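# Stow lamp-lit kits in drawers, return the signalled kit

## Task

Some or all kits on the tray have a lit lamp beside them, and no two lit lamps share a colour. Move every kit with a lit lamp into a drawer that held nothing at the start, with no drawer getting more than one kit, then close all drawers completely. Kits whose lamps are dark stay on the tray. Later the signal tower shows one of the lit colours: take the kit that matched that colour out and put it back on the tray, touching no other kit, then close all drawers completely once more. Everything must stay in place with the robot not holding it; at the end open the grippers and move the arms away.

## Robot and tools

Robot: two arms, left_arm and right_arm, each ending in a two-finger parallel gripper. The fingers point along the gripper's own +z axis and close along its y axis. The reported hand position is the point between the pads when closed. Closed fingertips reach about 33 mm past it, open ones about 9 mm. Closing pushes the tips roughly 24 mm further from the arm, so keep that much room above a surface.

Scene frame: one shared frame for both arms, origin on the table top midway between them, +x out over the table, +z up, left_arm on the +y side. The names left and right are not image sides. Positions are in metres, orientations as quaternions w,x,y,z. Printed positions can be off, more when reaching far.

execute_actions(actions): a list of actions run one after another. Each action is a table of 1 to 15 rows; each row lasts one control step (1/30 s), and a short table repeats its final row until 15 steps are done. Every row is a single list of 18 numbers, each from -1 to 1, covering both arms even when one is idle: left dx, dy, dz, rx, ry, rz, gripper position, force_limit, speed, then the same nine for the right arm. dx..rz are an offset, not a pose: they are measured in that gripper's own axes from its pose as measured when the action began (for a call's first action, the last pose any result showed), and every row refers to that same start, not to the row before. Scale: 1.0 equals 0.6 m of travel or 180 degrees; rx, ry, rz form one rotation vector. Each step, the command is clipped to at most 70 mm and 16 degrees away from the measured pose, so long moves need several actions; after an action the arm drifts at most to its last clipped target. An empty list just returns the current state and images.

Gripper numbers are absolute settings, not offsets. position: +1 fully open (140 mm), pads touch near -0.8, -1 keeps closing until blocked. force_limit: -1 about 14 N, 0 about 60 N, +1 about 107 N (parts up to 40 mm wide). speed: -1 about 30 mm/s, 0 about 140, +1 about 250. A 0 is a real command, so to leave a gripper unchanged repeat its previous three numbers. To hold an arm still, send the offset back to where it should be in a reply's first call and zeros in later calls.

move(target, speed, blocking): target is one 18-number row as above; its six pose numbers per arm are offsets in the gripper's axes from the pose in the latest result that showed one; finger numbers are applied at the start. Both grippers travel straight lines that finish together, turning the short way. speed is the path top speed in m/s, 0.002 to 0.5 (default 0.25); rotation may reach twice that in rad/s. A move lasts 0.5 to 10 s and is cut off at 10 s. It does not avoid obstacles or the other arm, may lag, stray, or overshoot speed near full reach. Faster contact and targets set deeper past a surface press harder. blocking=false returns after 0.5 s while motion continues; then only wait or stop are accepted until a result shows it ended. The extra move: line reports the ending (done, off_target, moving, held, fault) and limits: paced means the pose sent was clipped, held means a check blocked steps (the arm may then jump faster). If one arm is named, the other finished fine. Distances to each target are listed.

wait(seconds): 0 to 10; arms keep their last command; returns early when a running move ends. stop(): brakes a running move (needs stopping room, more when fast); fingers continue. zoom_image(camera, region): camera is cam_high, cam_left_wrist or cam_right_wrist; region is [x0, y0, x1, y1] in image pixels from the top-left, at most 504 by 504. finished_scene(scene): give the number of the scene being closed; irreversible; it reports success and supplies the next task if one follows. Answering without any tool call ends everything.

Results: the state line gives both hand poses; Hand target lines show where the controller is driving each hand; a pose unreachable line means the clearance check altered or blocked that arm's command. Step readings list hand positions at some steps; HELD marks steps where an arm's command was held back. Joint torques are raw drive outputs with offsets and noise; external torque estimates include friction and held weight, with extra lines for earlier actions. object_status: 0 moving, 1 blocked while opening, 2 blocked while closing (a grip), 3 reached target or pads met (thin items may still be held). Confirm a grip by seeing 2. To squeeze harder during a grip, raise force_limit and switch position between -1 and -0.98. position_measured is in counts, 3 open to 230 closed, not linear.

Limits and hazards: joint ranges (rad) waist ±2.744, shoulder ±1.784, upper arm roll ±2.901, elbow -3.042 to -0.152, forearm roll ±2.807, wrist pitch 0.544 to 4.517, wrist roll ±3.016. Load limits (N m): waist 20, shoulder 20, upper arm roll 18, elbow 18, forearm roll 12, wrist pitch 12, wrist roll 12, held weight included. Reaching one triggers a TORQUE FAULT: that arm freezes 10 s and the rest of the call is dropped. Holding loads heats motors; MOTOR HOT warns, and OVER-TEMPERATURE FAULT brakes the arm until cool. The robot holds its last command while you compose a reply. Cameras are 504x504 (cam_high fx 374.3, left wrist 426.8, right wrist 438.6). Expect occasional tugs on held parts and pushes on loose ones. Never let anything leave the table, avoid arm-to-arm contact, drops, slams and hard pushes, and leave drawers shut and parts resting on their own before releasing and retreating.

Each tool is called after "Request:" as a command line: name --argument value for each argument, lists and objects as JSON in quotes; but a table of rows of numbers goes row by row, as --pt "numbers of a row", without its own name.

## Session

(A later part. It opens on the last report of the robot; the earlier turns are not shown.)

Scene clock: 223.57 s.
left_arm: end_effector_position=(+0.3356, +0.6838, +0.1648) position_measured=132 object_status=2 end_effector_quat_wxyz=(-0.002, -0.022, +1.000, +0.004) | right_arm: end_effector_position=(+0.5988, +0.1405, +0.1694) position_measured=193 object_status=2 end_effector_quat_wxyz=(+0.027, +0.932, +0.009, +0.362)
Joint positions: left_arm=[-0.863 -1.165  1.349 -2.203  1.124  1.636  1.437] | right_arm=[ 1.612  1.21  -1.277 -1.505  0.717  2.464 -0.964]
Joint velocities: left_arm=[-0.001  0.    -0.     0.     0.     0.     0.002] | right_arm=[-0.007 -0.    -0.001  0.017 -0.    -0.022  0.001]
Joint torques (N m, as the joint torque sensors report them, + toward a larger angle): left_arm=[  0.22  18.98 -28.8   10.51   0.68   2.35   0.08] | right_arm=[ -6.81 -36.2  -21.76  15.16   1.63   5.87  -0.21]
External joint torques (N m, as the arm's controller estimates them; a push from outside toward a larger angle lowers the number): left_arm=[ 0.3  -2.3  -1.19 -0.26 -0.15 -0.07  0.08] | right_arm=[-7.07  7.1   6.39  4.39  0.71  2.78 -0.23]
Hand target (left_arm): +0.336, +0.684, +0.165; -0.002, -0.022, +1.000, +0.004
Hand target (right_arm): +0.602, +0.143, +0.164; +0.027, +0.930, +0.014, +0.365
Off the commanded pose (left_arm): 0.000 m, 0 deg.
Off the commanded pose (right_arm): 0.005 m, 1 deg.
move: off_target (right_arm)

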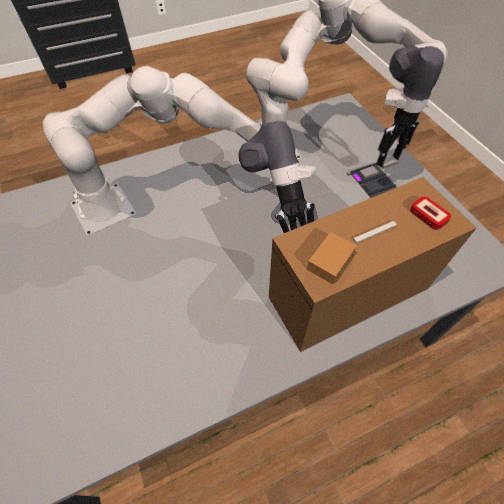

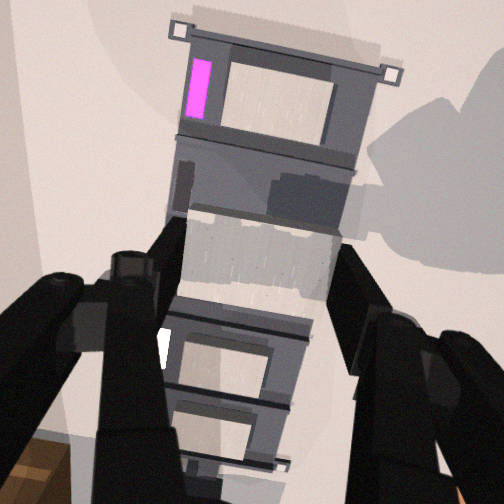

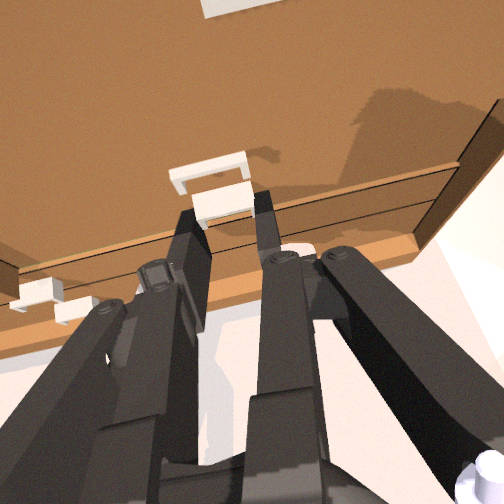

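Request:
execute_actions --actions '[[[0,0,0,0,0,0,-1,0,0,0,0,-0.004,0,0,0,-0.1,0,0]]]'

Request:
move --target '[0,0,0,0,0,0,-1,0,0,0.03,0,-0.075,0,0,0,-0.1,0,0]' --speed 0.08

Request:
move --target '[0,0,0,0,0,0,-1,0,0,0.012,0,0.012,0,0,0,-0.1,0,0]' --speed 0.04

Request:
zoom_image --camera "cam_right_wrist" --region '[100, 60, 350, 310]'

Scene clock: 227.37 s.
left_arm: end_effector_position=(+0.3356, +0.6838, +0.1648) position_measured=132 object_status=2 end_effector_quat_wxyz=(-0.002, -0.022, +1.000, +0.004) | right_arm: end_effector_position=(+0.5968, +0.1411, +0.1697) position_measured=141 object_status=3 end_effector_quat_wxyz=(+0.028, +0.932, +0.009, +0.361)
Joint positions: left_arm=[-0.863 -1.165  1.349 -2.203  1.124  1.636  1.437] | right_arm=[ 1.616  1.208 -1.279 -1.507  0.717  2.46  -0.964]
Joint velocities: left_arm=[-0.    -0.     0.001 -0.     0.002 -0.001 -0.001] | right_arm=[ 0.001 -0.    -0.001  0.    -0.002  0.    -0.001]
Joint torques (N m, as the joint torque sensors report them, + toward a larger angle): left_arm=[  1.06  19.23 -29.2   10.11   0.76   2.43   0.12] | right_arm=[  0.47 -42.35 -27.96   9.53   0.79   3.35   0.11]
External joint torques (N m, as the arm's controller estimates them; a push from outside toward a larger angle lowers the number): left_arm=[ 1.03 -1.99 -1.76 -0.68 -0.08  0.03  0.12] | right_arm=[ 0.32  1.16  0.45 -1.37 -0.15  0.2   0.09]
Hand target (left_arm): +0.336, +0.684, +0.165; -0.002, -0.022, +1.000, +0.004
Hand target (right_arm): +0.597, +0.141, +0.171; +0.027, +0.932, +0.009, +0.362
Off the commanded pose (left_arm): 0.000 m, 0 deg.
Off the commanded pose (right_arm): 0.002 m, 0 deg.
Step readings (end_effector_position):
0: left_arm (+0.3356, +0.6838, +0.1648) | right_arm (+0.5988, +0.1405, +0.1694)
1: left_arm (+0.3356, +0.6838, +0.1648) | right_arm (+0.5980, +0.1404, +0.1697)
2: left_arm (+0.3356, +0.6838, +0.1648) | right_arm (+0.5972, +0.1406, +0.1697)
4: left_arm (+0.3356, +0.6838, +0.1648) | right_arm (+0.5967, +0.1413, +0.1698)
8: left_arm (+0.3356, +0.6838, +0.1648) | right_arm (+0.5967, +0.1412, +0.1698)
15: end_effector_position above

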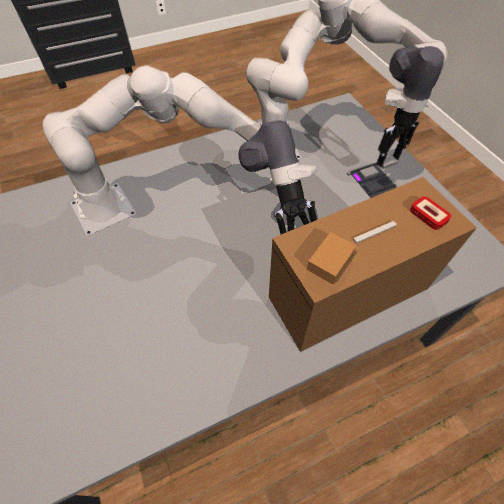

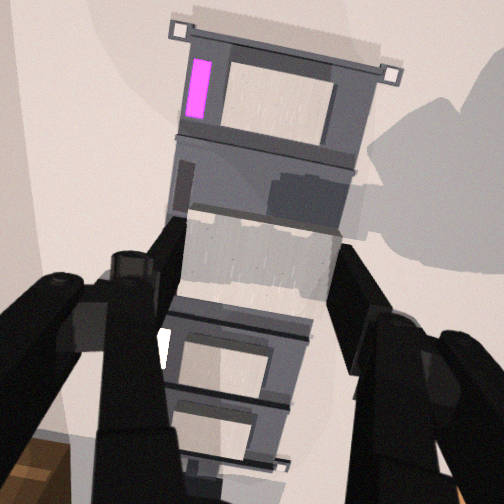

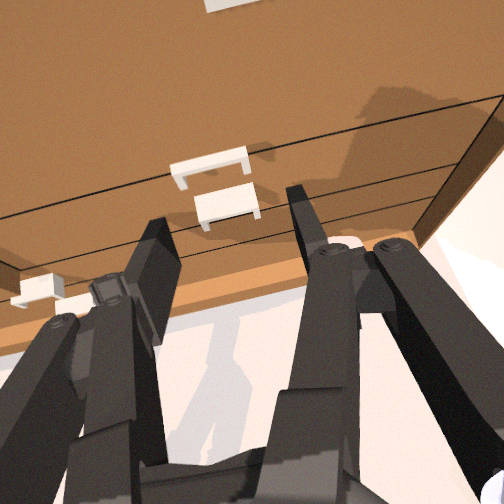

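Scene clock: 228.47 s.
left_arm: end_effector_position=(+0.3356, +0.6838, +0.1648) position_measured=132 object_status=2 end_effector_quat_wxyz=(-0.002, -0.022, +1.000, +0.004) | right_arm: end_effector_position=(+0.5795, +0.1453, +0.2145) position_measured=141 object_status=3 end_effector_quat_wxyz=(+0.024, +0.932, +0.007, +0.361)
Joint positions: left_arm=[-0.863 -1.165  1.349 -2.203  1.124  1.636  1.437] | right_arm=[ 1.675  1.156 -1.339 -1.526  0.689  2.402 -0.964]
Joint velocities: left_arm=[-0.    -0.     0.    -0.001 -0.001  0.001  0.   ] | right_arm=[ 0.001  0.    -0.001  0.    -0.002 -0.007  0.001]
Joint torques (N m, as the joint torque sensors report them, + toward a larger angle): left_arm=[  0.13  19.09 -28.78   9.73   0.6    2.25   0.08] | right_arm=[  0.86 -40.8  -28.07  10.12  -0.16   2.78  -0.05]
External joint torques (N m, as the arm's controller estimates them; a push from outside toward a larger angle lowers the number): left_arm=[ 0.18 -2.15 -1.24 -1.06 -0.23 -0.17  0.08] | right_arm=[ 0.7   0.97  0.28 -1.39 -1.02 -0.38 -0.07]
Hand target (left_arm): +0.336, +0.684, +0.165; -0.002, -0.022, +1.000, +0.004
Hand target (right_arm): +0.579, +0.144, +0.215; +0.027, +0.932, +0.009, +0.361
Off the commanded pose (left_arm): 0.000 m, 0 deg.
Off the commanded pose (right_arm): 0.002 m, 0 deg.
move: done

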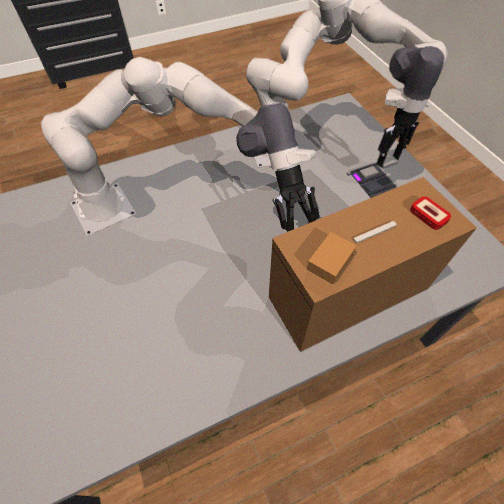

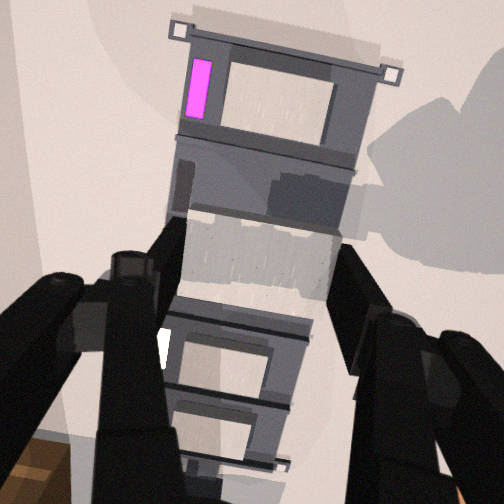

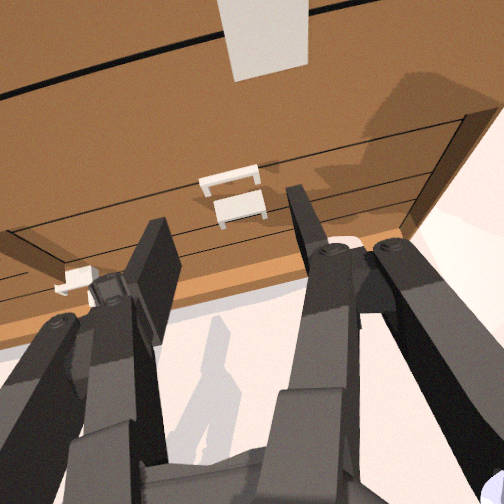

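Scene clock: 229.20 s.
left_arm: end_effector_position=(+0.3356, +0.6838, +0.1648) position_measured=132 object_status=2 end_effector_quat_wxyz=(-0.002, -0.022, +1.000, +0.004) | right_arm: end_effector_position=(+0.5901, +0.1449, +0.2159) position_measured=141 object_status=3 end_effector_quat_wxyz=(+0.023, +0.932, +0.005, +0.362)
Joint positions: left_arm=[-0.863 -1.165  1.349 -2.203  1.124  1.636  1.437] | right_arm=[ 1.643  1.158 -1.331 -1.498  0.689  2.401 -0.964]
Joint velocities: left_arm=[ 0.    -0.    -0.    -0.001 -0.001  0.     0.001] | right_arm=[ 0.    -0.     0.002  0.006  0.    -0.    -0.002]
Joint torques (N m, as the joint torque sensors report them, + toward a larger angle): left_arm=[ -0.14  19.38 -28.92  10.84   0.71   2.37   0.07] | right_arm=[ -1.75 -40.26 -24.34  12.85   0.5    2.8   -0.02]
External joint torques (N m, as the arm's controller estimates them; a push from outside toward a larger angle lowers the number): left_arm=[-0.18 -1.88 -1.39  0.   -0.13 -0.04  0.07] | right_arm=[-1.98  2.3   3.82  1.25 -0.35 -0.37 -0.04]
Hand target (left_arm): +0.336, +0.684, +0.165; -0.002, -0.022, +1.000, +0.004
Hand target (right_arm): +0.590, +0.145, +0.214; +0.024, +0.932, +0.007, +0.361
Off the commanded pose (left_arm): 0.000 m, 0 deg.
Off the commanded pose (right_arm): 0.002 m, 0 deg.
move: done

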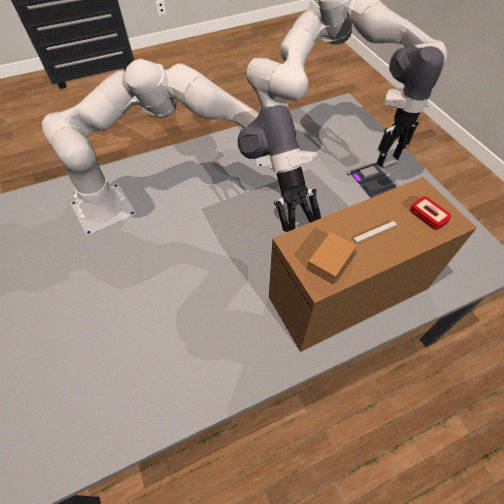

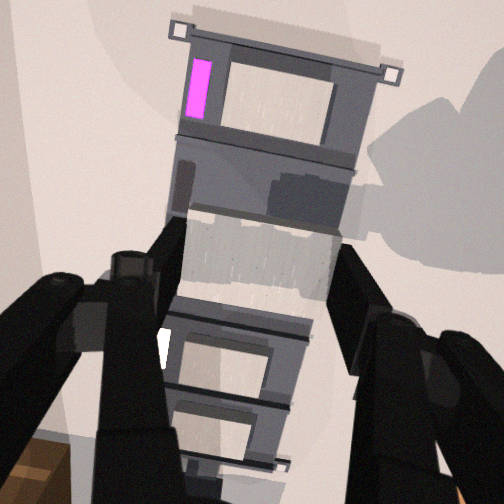

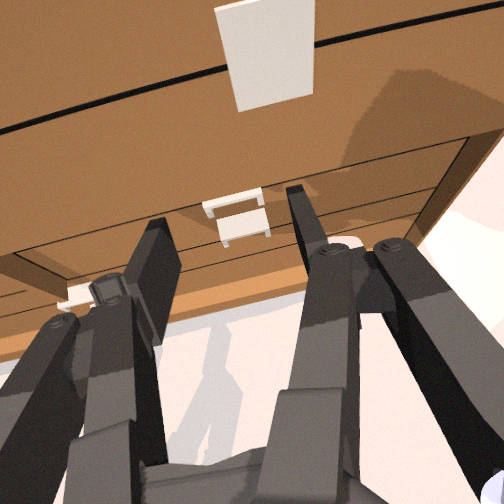

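Region (100, 60, 350, 310) of cam_right_wrist's 504x504 image, scaled by 2.016, with more detail than that image has.

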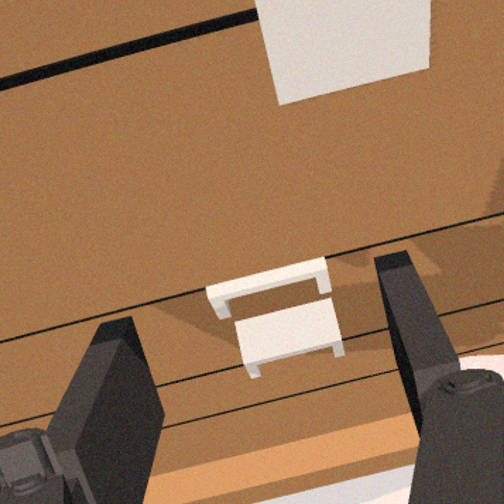

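Request:
move --target '[0,0,0,0,0,0,-1,0,0,-0.011,0.008,0.024,0,0,0,-0.1,0,0]' --speed 0.03

Request:
move --target '[0,0,0,0,0,0,-1,0,0,0,0,0,0,0,0,-1,0,-0.5]'

Request:
zoom_image --camera "cam_right_wrist" --region '[100, 60, 350, 310]'

Scene clock: 232.63 s.
left_arm: end_effector_position=(+0.3356, +0.6838, +0.1648) position_measured=132 object_status=2 end_effector_quat_wxyz=(-0.002, -0.022, +1.000, +0.004) | right_arm: end_effector_position=(+0.5940, +0.1404, +0.2027) position_measured=141 object_status=3 end_effector_quat_wxyz=(+0.023, +0.932, +0.004, +0.362)
Joint positions: left_arm=[-0.863 -1.165  1.349 -2.203  1.124  1.636  1.437] | right_arm=[ 1.635  1.164 -1.311 -1.513  0.693  2.43  -0.964]
Joint velocities: left_arm=[-0.003  0.     0.001 -0.001  0.     0.     0.001] | right_arm=[-0.001  0.     0.005 -0.001  0.001  0.016  0.001]
Joint torques (N m, as the joint torque sensors report them, + toward a larger angle): left_arm=[  0.69  19.66 -28.11  10.17   0.7    2.39   0.12] | right_arm=[ -1.57 -40.91 -24.84  10.31   1.28   3.34  -0.12]
External joint torques (N m, as the arm's controller estimates them; a push from outside toward a larger angle lowers the number): left_arm=[ 0.82 -1.58 -0.6  -0.54 -0.12 -0.02  0.12] | right_arm=[-1.57  1.7   3.4  -1.2   0.39  0.19 -0.14]
Hand target (left_arm): +0.336, +0.684, +0.165; -0.002, -0.022, +1.000, +0.004
Hand target (right_arm): +0.595, +0.139, +0.201; +0.023, +0.932, +0.005, +0.362
Off the commanded pose (left_arm): 0.000 m, 0 deg.
Off the commanded pose (right_arm): 0.002 m, 0 deg.
move: done

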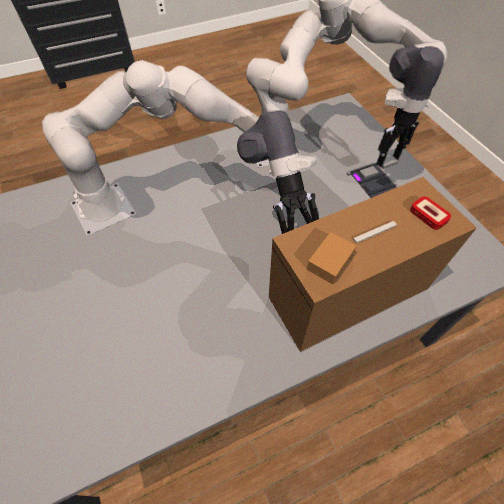

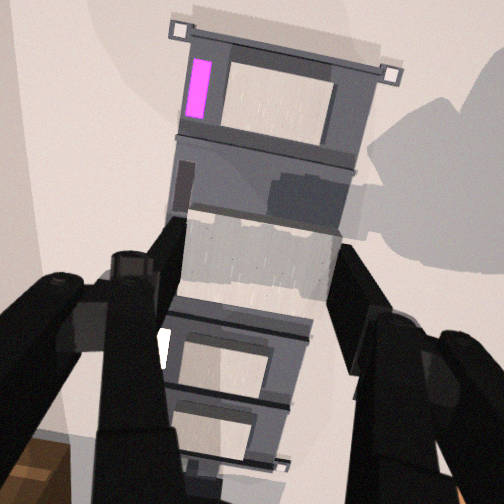

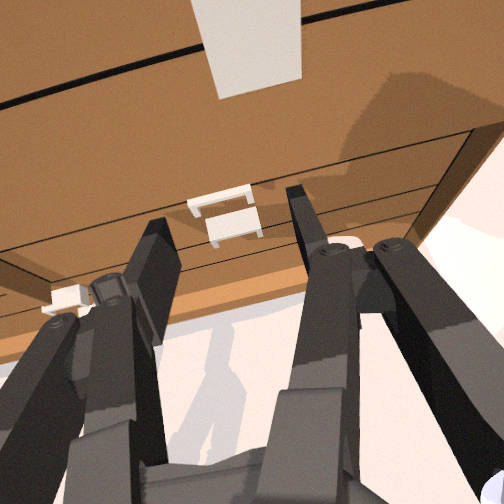

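Scene clock: 233.50 s.
left_arm: end_effector_position=(+0.3356, +0.6838, +0.1648) position_measured=132 object_status=2 end_effector_quat_wxyz=(-0.002, -0.022, +1.000, +0.004) | right_arm: end_effector_position=(+0.5924, +0.1422, +0.2020) position_measured=233 object_status=0 end_effector_quat_wxyz=(+0.022, +0.932, +0.005, +0.362)
Joint positions: left_arm=[-0.863 -1.165  1.349 -2.203  1.124  1.636  1.437] | right_arm=[ 1.637  1.164 -1.31  -1.513  0.693  2.43  -0.964]
Joint velocities: left_arm=[ 0.     0.001  0.    -0.     0.001  0.     0.001] | right_arm=[-0.    -0.001 -0.    -0.001 -0.001 -0.    -0.001]
Joint torques (N m, as the joint torque sensors report them, + toward a larger angle): left_arm=[ -0.02  19.69 -29.38   9.8    0.77   2.31   0.03] | right_arm=[ -1.62 -41.05 -27.24  11.47   0.65   3.08   0.11]
External joint torques (N m, as the arm's controller estimates them; a push from outside toward a larger angle lowers the number): left_arm=[-0.11 -1.53 -1.94 -1.04 -0.07 -0.09  0.03] | right_arm=[-1.64  1.5   0.91 -0.03 -0.24 -0.07  0.09]
Hand target (left_arm): +0.336, +0.684, +0.165; -0.002, -0.022, +1.000, +0.004
Hand target (right_arm): +0.594, +0.140, +0.203; +0.023, +0.932, +0.004, +0.362
Off the commanded pose (left_arm): 0.000 m, 0 deg.
Off the commanded pose (right_arm): 0.003 m, 0 deg.
move: done

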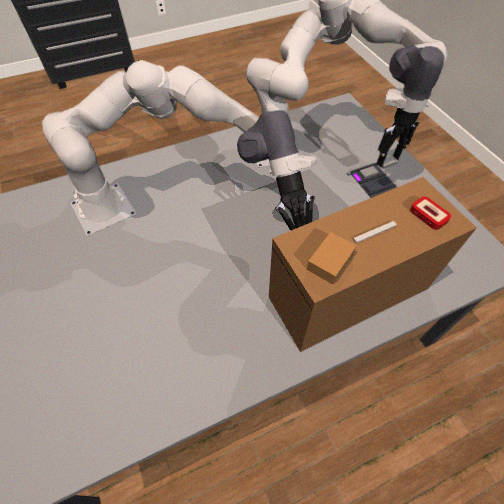

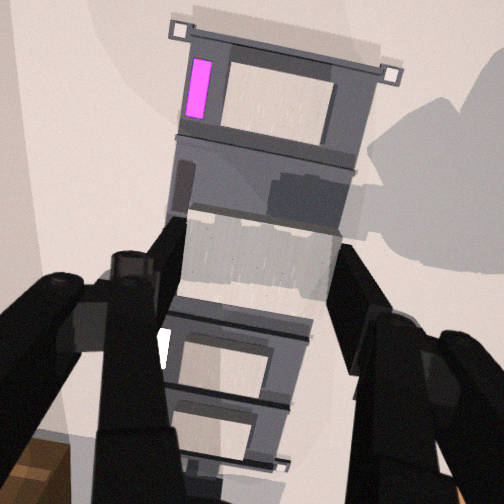

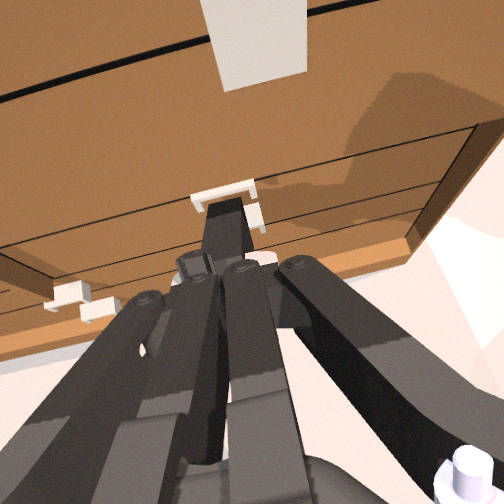

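Region (100, 60, 350, 310) of cam_right_wrist's 504x504 image, scaled by 2.016, with more detail than that image has.

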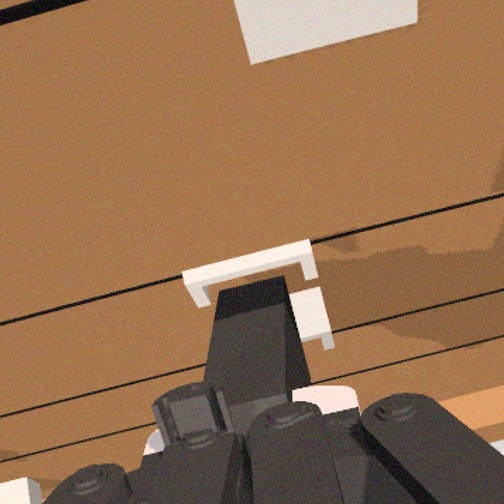

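Request:
move --target '[0,0,0,0,0,0,-1,0,0,-0.027,0,-0.032,0,0.11,0,-0.1,0,0]' --speed 0.1

Request:
move --target '[0,0,0,0,0,0,-1,0,0,0.019,0,0.038,0,0,0,-0.1,0,0]' --speed 0.03

Request:
zoom_image --camera "cam_right_wrist" --region '[100, 60, 350, 310]'

Scene clock: 244.70 s.
left_arm: end_effector_position=(+0.3356, +0.6838, +0.1648) position_measured=132 object_status=2 end_effector_quat_wxyz=(-0.002, -0.022, +1.000, +0.004) | right_arm: end_effector_position=(+0.5699, +0.1410, +0.2089) position_measured=141 object_status=3 end_effector_quat_wxyz=(+0.024, +0.855, +0.012, +0.518)
Joint positions: left_arm=[-0.863 -1.165  1.349 -2.203  1.124  1.636  1.437] | right_arm=[ 1.88   1.467 -1.432 -1.759  0.792  2.701 -0.83 ]
Joint velocities: left_arm=[-0.001 -0.001 -0.    -0.    -0.    -0.    -0.001] | right_arm=[ 0.001  0.006 -0.003 -0.     0.009  0.002  0.016]
Joint torques (N m, as the joint torque sensors report them, + toward a larger angle): left_arm=[  0.31  19.6  -29.31  11.     0.76   2.32   0.17] | right_arm=[  0.76 -34.77 -32.74   1.57   2.32   2.9    0.56]
External joint torques (N m, as the arm's controller estimates them; a push from outside toward a larger angle lowers the number): left_arm=[ 0.43 -1.63 -1.76  0.28 -0.06 -0.1   0.17] | right_arm=[ 0.73  2.56 -0.21 -1.43  0.88  0.24  0.53]
Hand target (left_arm): +0.336, +0.684, +0.165; -0.002, -0.022, +1.000, +0.004
Hand target (right_arm): +0.570, +0.141, +0.211; +0.019, +0.854, +0.006, +0.520
Off the commanded pose (left_arm): 0.000 m, 0 deg.
Off the commanded pose (right_arm): 0.005 m, 1 deg.
move: off_target (right_arm)

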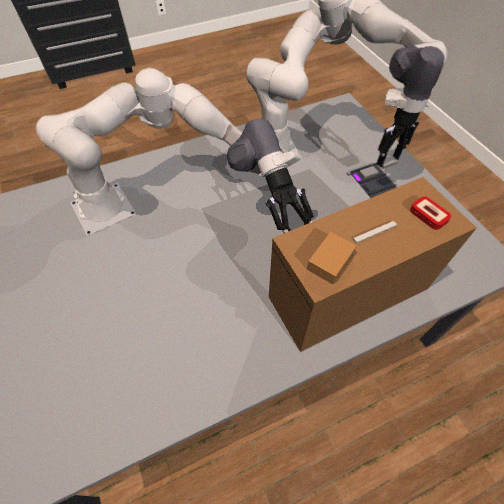

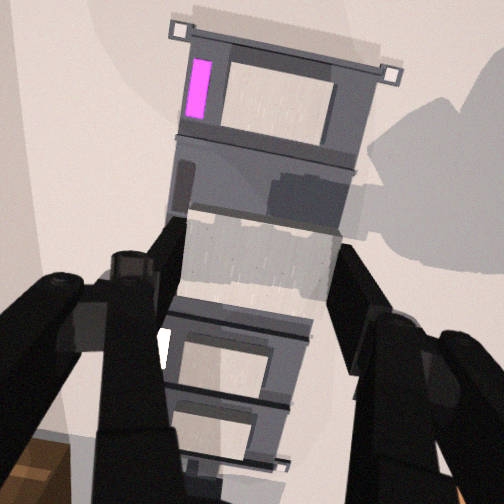

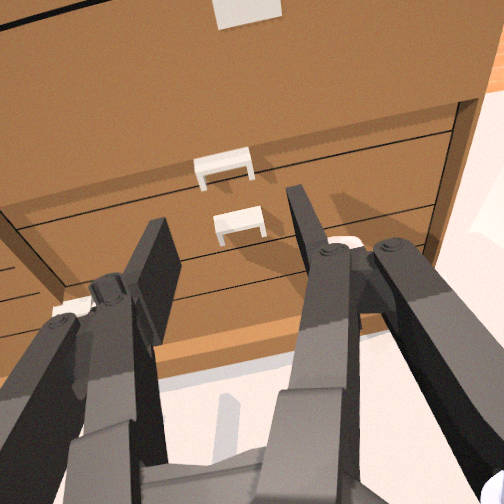

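Scene clock: 245.83 s.
left_arm: end_effector_position=(+0.3356, +0.6838, +0.1648) position_measured=132 object_status=2 end_effector_quat_wxyz=(-0.002, -0.022, +1.000, +0.004) | right_arm: end_effector_position=(+0.5952, +0.1399, +0.2086) position_measured=141 object_status=3 end_effector_quat_wxyz=(+0.023, +0.855, +0.008, +0.518)
Joint positions: left_arm=[-0.863 -1.165  1.349 -2.203  1.124  1.636  1.437] | right_arm=[ 1.808  1.467 -1.425 -1.699  0.792  2.707 -0.832]
Joint velocities: left_arm=[ 0.     0.    -0.     0.001 -0.001  0.    -0.002] | right_arm=[-0.    -0.     0.001  0.006 -0.     0.002 -0.003]
Joint torques (N m, as the joint torque sensors report them, + toward a larger angle): left_arm=[  0.11  19.35 -28.8   10.81   0.72   2.43   0.01] | right_arm=[ -1.48 -38.5  -29.45   5.26   0.86   2.93  -0.27]
External joint torques (N m, as the arm's controller estimates them; a push from outside toward a larger angle lowers the number): left_arm=[ 0.03 -1.88 -1.29 -0.05 -0.12  0.02  0.01] | right_arm=[-1.34  0.39  2.92  2.16 -0.6   0.25 -0.3 ]
Hand target (left_arm): +0.336, +0.684, +0.165; -0.002, -0.022, +1.000, +0.004
Hand target (right_arm): +0.595, +0.141, +0.208; +0.025, +0.855, +0.013, +0.518
Off the commanded pose (left_arm): 0.000 m, 0 deg.
Off the commanded pose (right_arm): 0.001 m, 1 deg.
move: done

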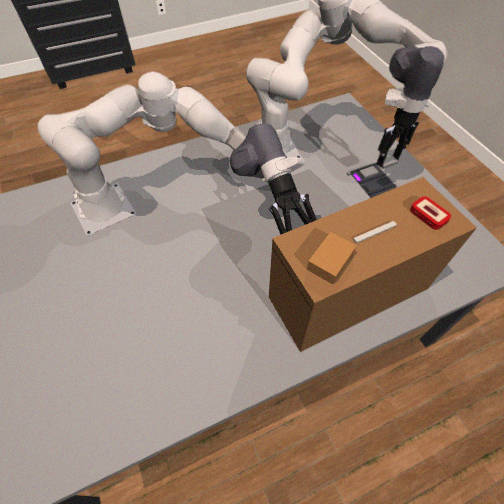

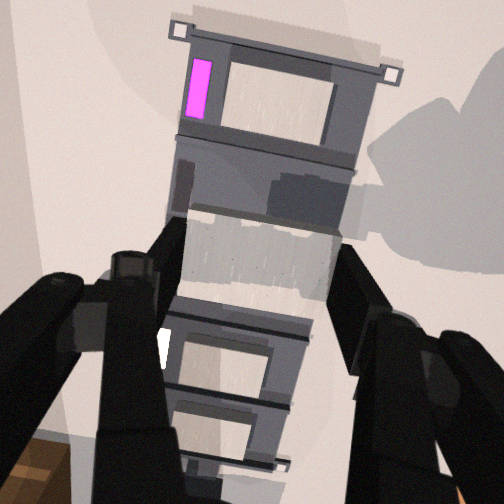

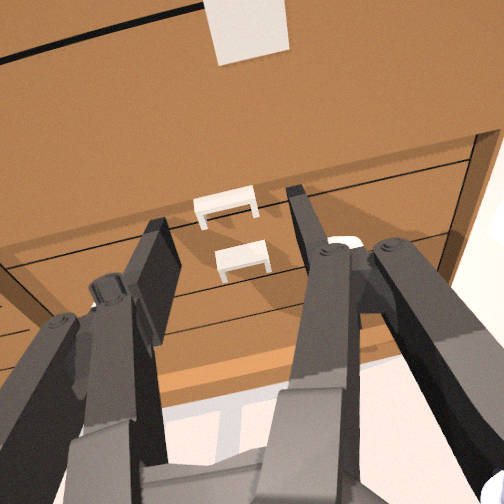

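Region (100, 60, 350, 310) of cam_right_wrist's 504x504 image, scaled by 2.016, with more detail than that image has.

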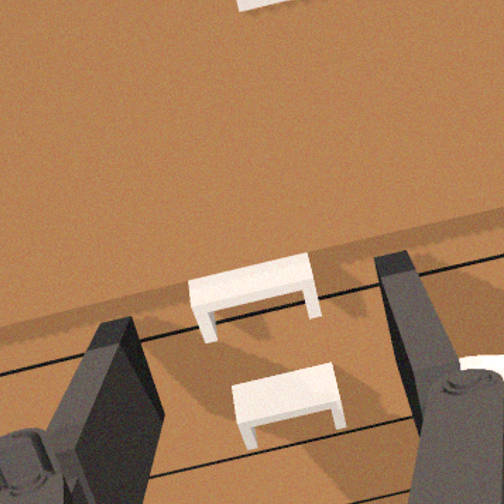

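Request:
move --target '[0,0,0,0,0,0,-1,0,0,0.002,0,0.014,0,0,0,-0.1,0,0]' --speed 0.03

Request:
move --target '[0,0,0,0,0,0,-1,0,0,0,0,0,0,0,0,-1,0,-0.5]'

Request:
zoom_image --camera "cam_right_wrist" --region '[100, 60, 350, 310]'

Scene clock: 250.00 s.
left_arm: end_effector_position=(+0.3356, +0.6838, +0.1648) position_measured=132 object_status=2 end_effector_quat_wxyz=(-0.002, -0.022, +1.000, +0.004) | right_arm: end_effector_position=(+0.6009, +0.1401, +0.2084) position_measured=141 object_status=3 end_effector_quat_wxyz=(+0.023, +0.855, +0.007, +0.518)
Joint positions: left_arm=[-0.863 -1.165  1.349 -2.203  1.124  1.636  1.437] | right_arm=[ 1.791  1.467 -1.423 -1.683  0.792  2.708 -0.833]
Joint velocities: left_arm=[ 0.004  0.001  0.002  0.001 -0.001  0.     0.001] | right_arm=[-0.002 -0.     0.001  0.     0.    -0.     0.001]
Joint torques (N m, as the joint torque sensors report them, + toward a larger angle): left_arm=[  0.98  18.65 -28.15   9.94   0.69   2.37   0.08] | right_arm=[ -4.82 -36.19 -28.41   5.98   1.64   3.19   0.13]
External joint torques (N m, as the arm's controller estimates them; a push from outside toward a larger angle lowers the number): left_arm=[ 0.78 -2.56 -0.77 -0.95 -0.15 -0.02  0.07] | right_arm=[-4.77  3.2   3.92  2.72  0.18  0.5   0.11]
Hand target (left_arm): +0.336, +0.684, +0.165; -0.002, -0.022, +1.000, +0.004
Hand target (right_arm): +0.603, +0.140, +0.206; +0.023, +0.855, +0.008, +0.518
Off the commanded pose (left_arm): 0.000 m, 0 deg.
Off the commanded pose (right_arm): 0.004 m, 0 deg.
move: off_target (right_arm)

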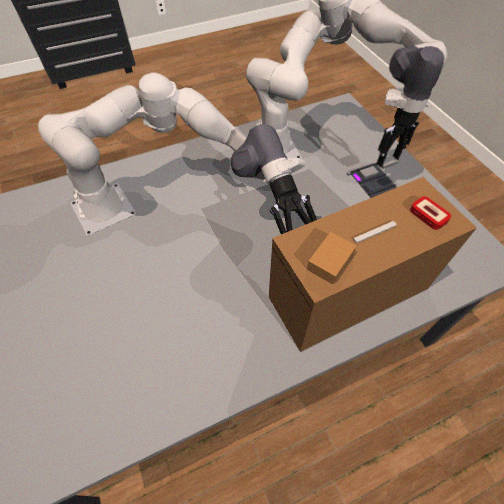

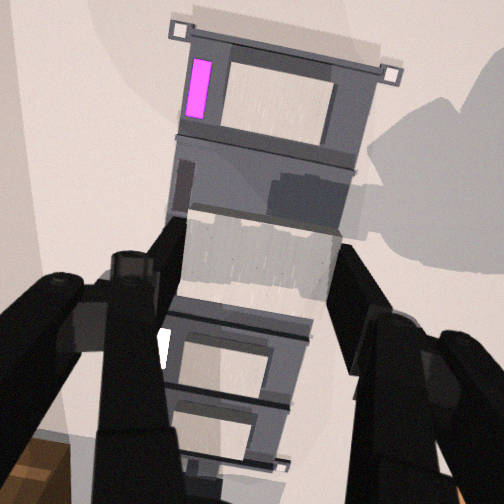

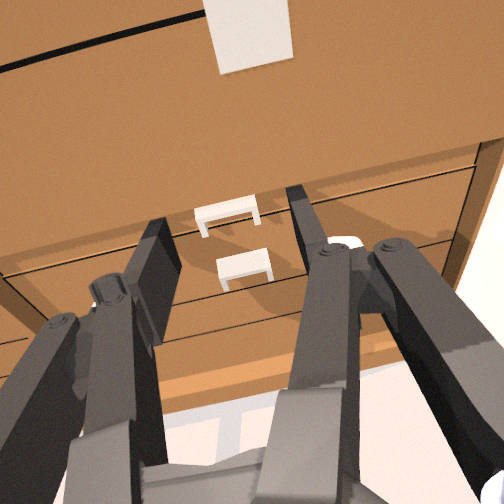

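Scene clock: 250.60 s.
left_arm: end_effector_position=(+0.3356, +0.6838, +0.1648) position_measured=132 object_status=2 end_effector_quat_wxyz=(-0.002, -0.022, +1.000, +0.004) | right_arm: end_effector_position=(+0.5995, +0.1396, +0.2092) position_measured=193 object_status=2 end_effector_quat_wxyz=(+0.023, +0.855, +0.007, +0.518)
Joint positions: left_arm=[-0.863 -1.165  1.349 -2.203  1.124  1.636  1.437] | right_arm=[ 1.795  1.466 -1.426 -1.686  0.792  2.704 -0.833]
Joint velocities: left_arm=[ 0.001 -0.    -0.001  0.001 -0.002 -0.    -0.   ] | right_arm=[-0.002  0.    -0.001 -0.002 -0.    -0.    -0.   ]
Joint torques (N m, as the joint torque sensors report them, + toward a larger angle): left_arm=[ -0.15  19.25 -28.5   10.44   0.62   2.27   0.08] | right_arm=[ -2.76 -37.16 -29.71   5.14   1.65   3.24   0.1 ]
External joint torques (N m, as the arm's controller estimates them; a push from outside toward a larger angle lowers the number): left_arm=[-0.18 -2.01 -0.95 -0.4  -0.22 -0.15  0.08] | right_arm=[-2.63  2.05  2.61  1.96  0.21  0.55  0.07]
Hand target (left_arm): +0.336, +0.684, +0.165; -0.002, -0.022, +1.000, +0.004
Hand target (right_arm): +0.601, +0.140, +0.208; +0.023, +0.855, +0.007, +0.518
Off the commanded pose (left_arm): 0.000 m, 0 deg.
Off the commanded pose (right_arm): 0.002 m, 0 deg.
move: done

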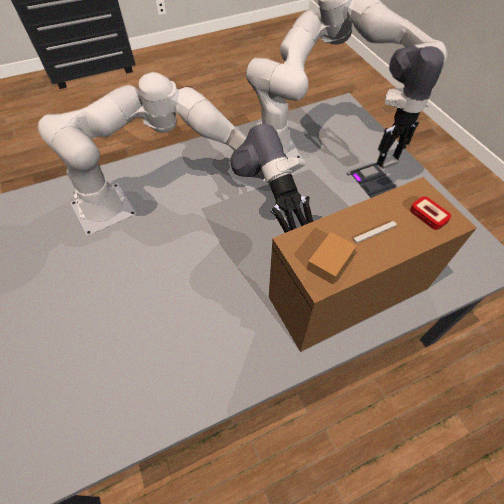

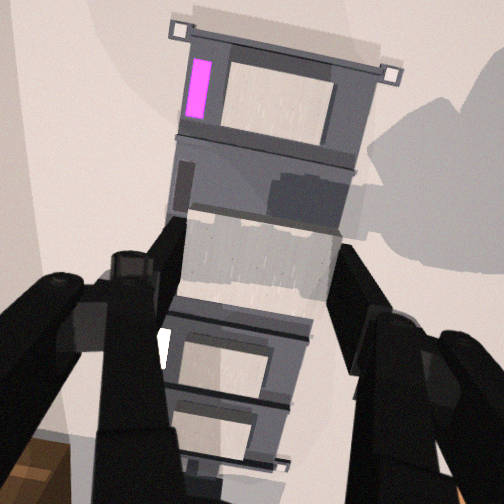

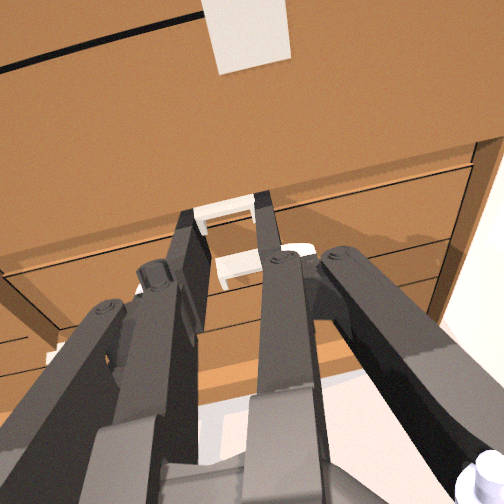

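Region (100, 60, 350, 310) of cam_right_wrist's 504x504 image, scaled by 2.016, with more detail than that image has.

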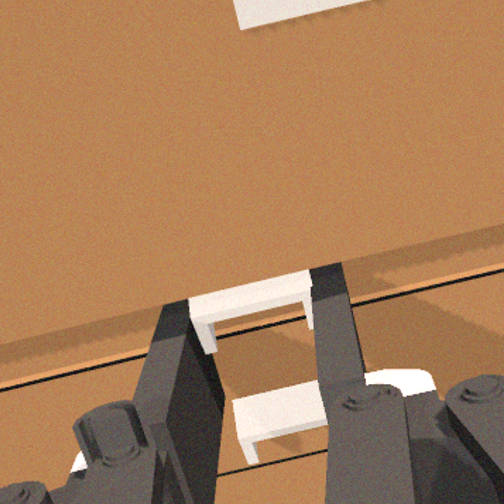

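Request:
move --target '[0,0,0,0,0,0,-1,0,0,-0.104,0.011,-0.2,0,0,0,-1,0,-0.5]' --speed 0.08

Scene clock: 254.17 s.
left_arm: end_effector_position=(+0.3356, +0.6838, +0.1648) position_measured=132 object_status=2 end_effector_quat_wxyz=(-0.002, -0.022, +1.000, +0.004) | right_arm: end_effector_position=(+0.4659, +0.1348, +0.2131) position_measured=193 object_status=2 end_effector_quat_wxyz=(+0.022, +0.854, +0.009, +0.520)
Joint positions: left_arm=[-0.863 -1.165  1.349 -2.203  1.124  1.636  1.437] | right_arm=[ 2.179  1.493 -1.477 -1.984  0.792  2.632 -0.765]
Joint velocities: left_arm=[-0.    -0.    -0.002 -0.001 -0.001  0.001 -0.001] | right_arm=[ 0.003 -0.    -0.001 -0.    -0.001 -0.004  0.01 ]
Joint torques (N m, as the joint torque sensors report them, + toward a larger angle): left_arm=[ -0.14  19.29 -29.2   10.99   0.6    2.4    0.18] | right_arm=[  1.65 -28.79 -32.72  -0.2    1.32   1.77   0.33]
External joint torques (N m, as the arm's controller estimates them; a push from outside toward a larger angle lowers the number): left_arm=[-0.19 -1.95 -1.7   0.17 -0.23 -0.01  0.18] | right_arm=[ 1.78  2.45 -0.12 -1.8   0.02 -0.78  0.29]
Hand target (left_arm): +0.336, +0.684, +0.165; -0.002, -0.022, +1.000, +0.004
Hand target (right_arm): +0.465, +0.133, +0.214; +0.022, +0.854, +0.005, +0.520
Off the commanded pose (left_arm): 0.000 m, 0 deg.
Off the commanded pose (right_arm): 0.004 m, 0 deg.
move: off_target (right_arm)

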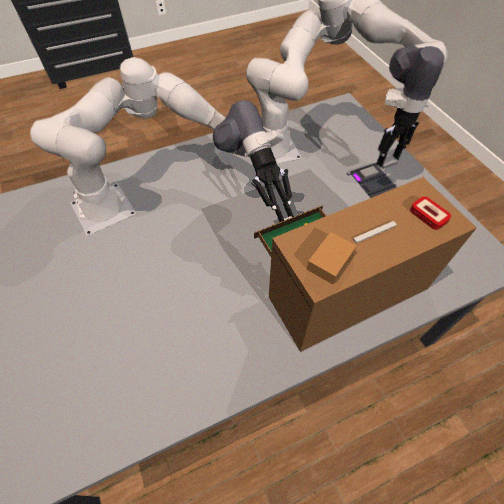

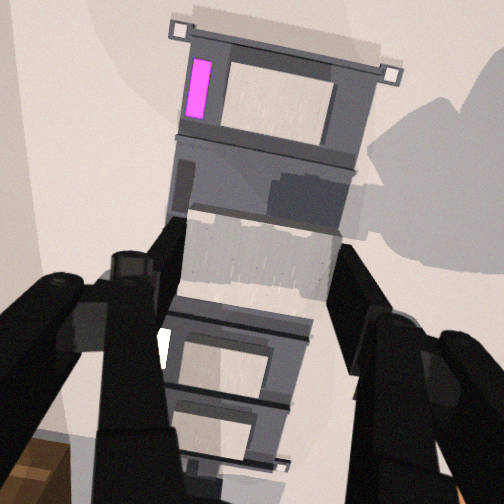

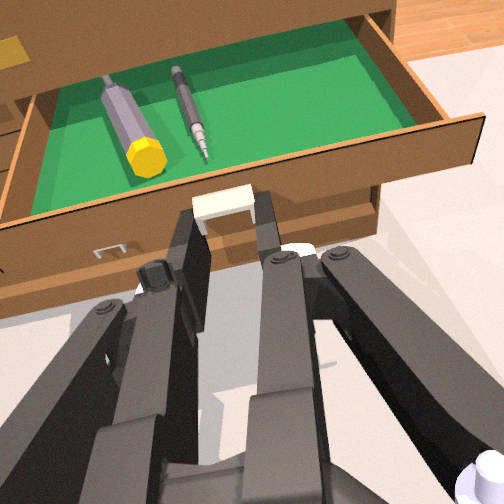

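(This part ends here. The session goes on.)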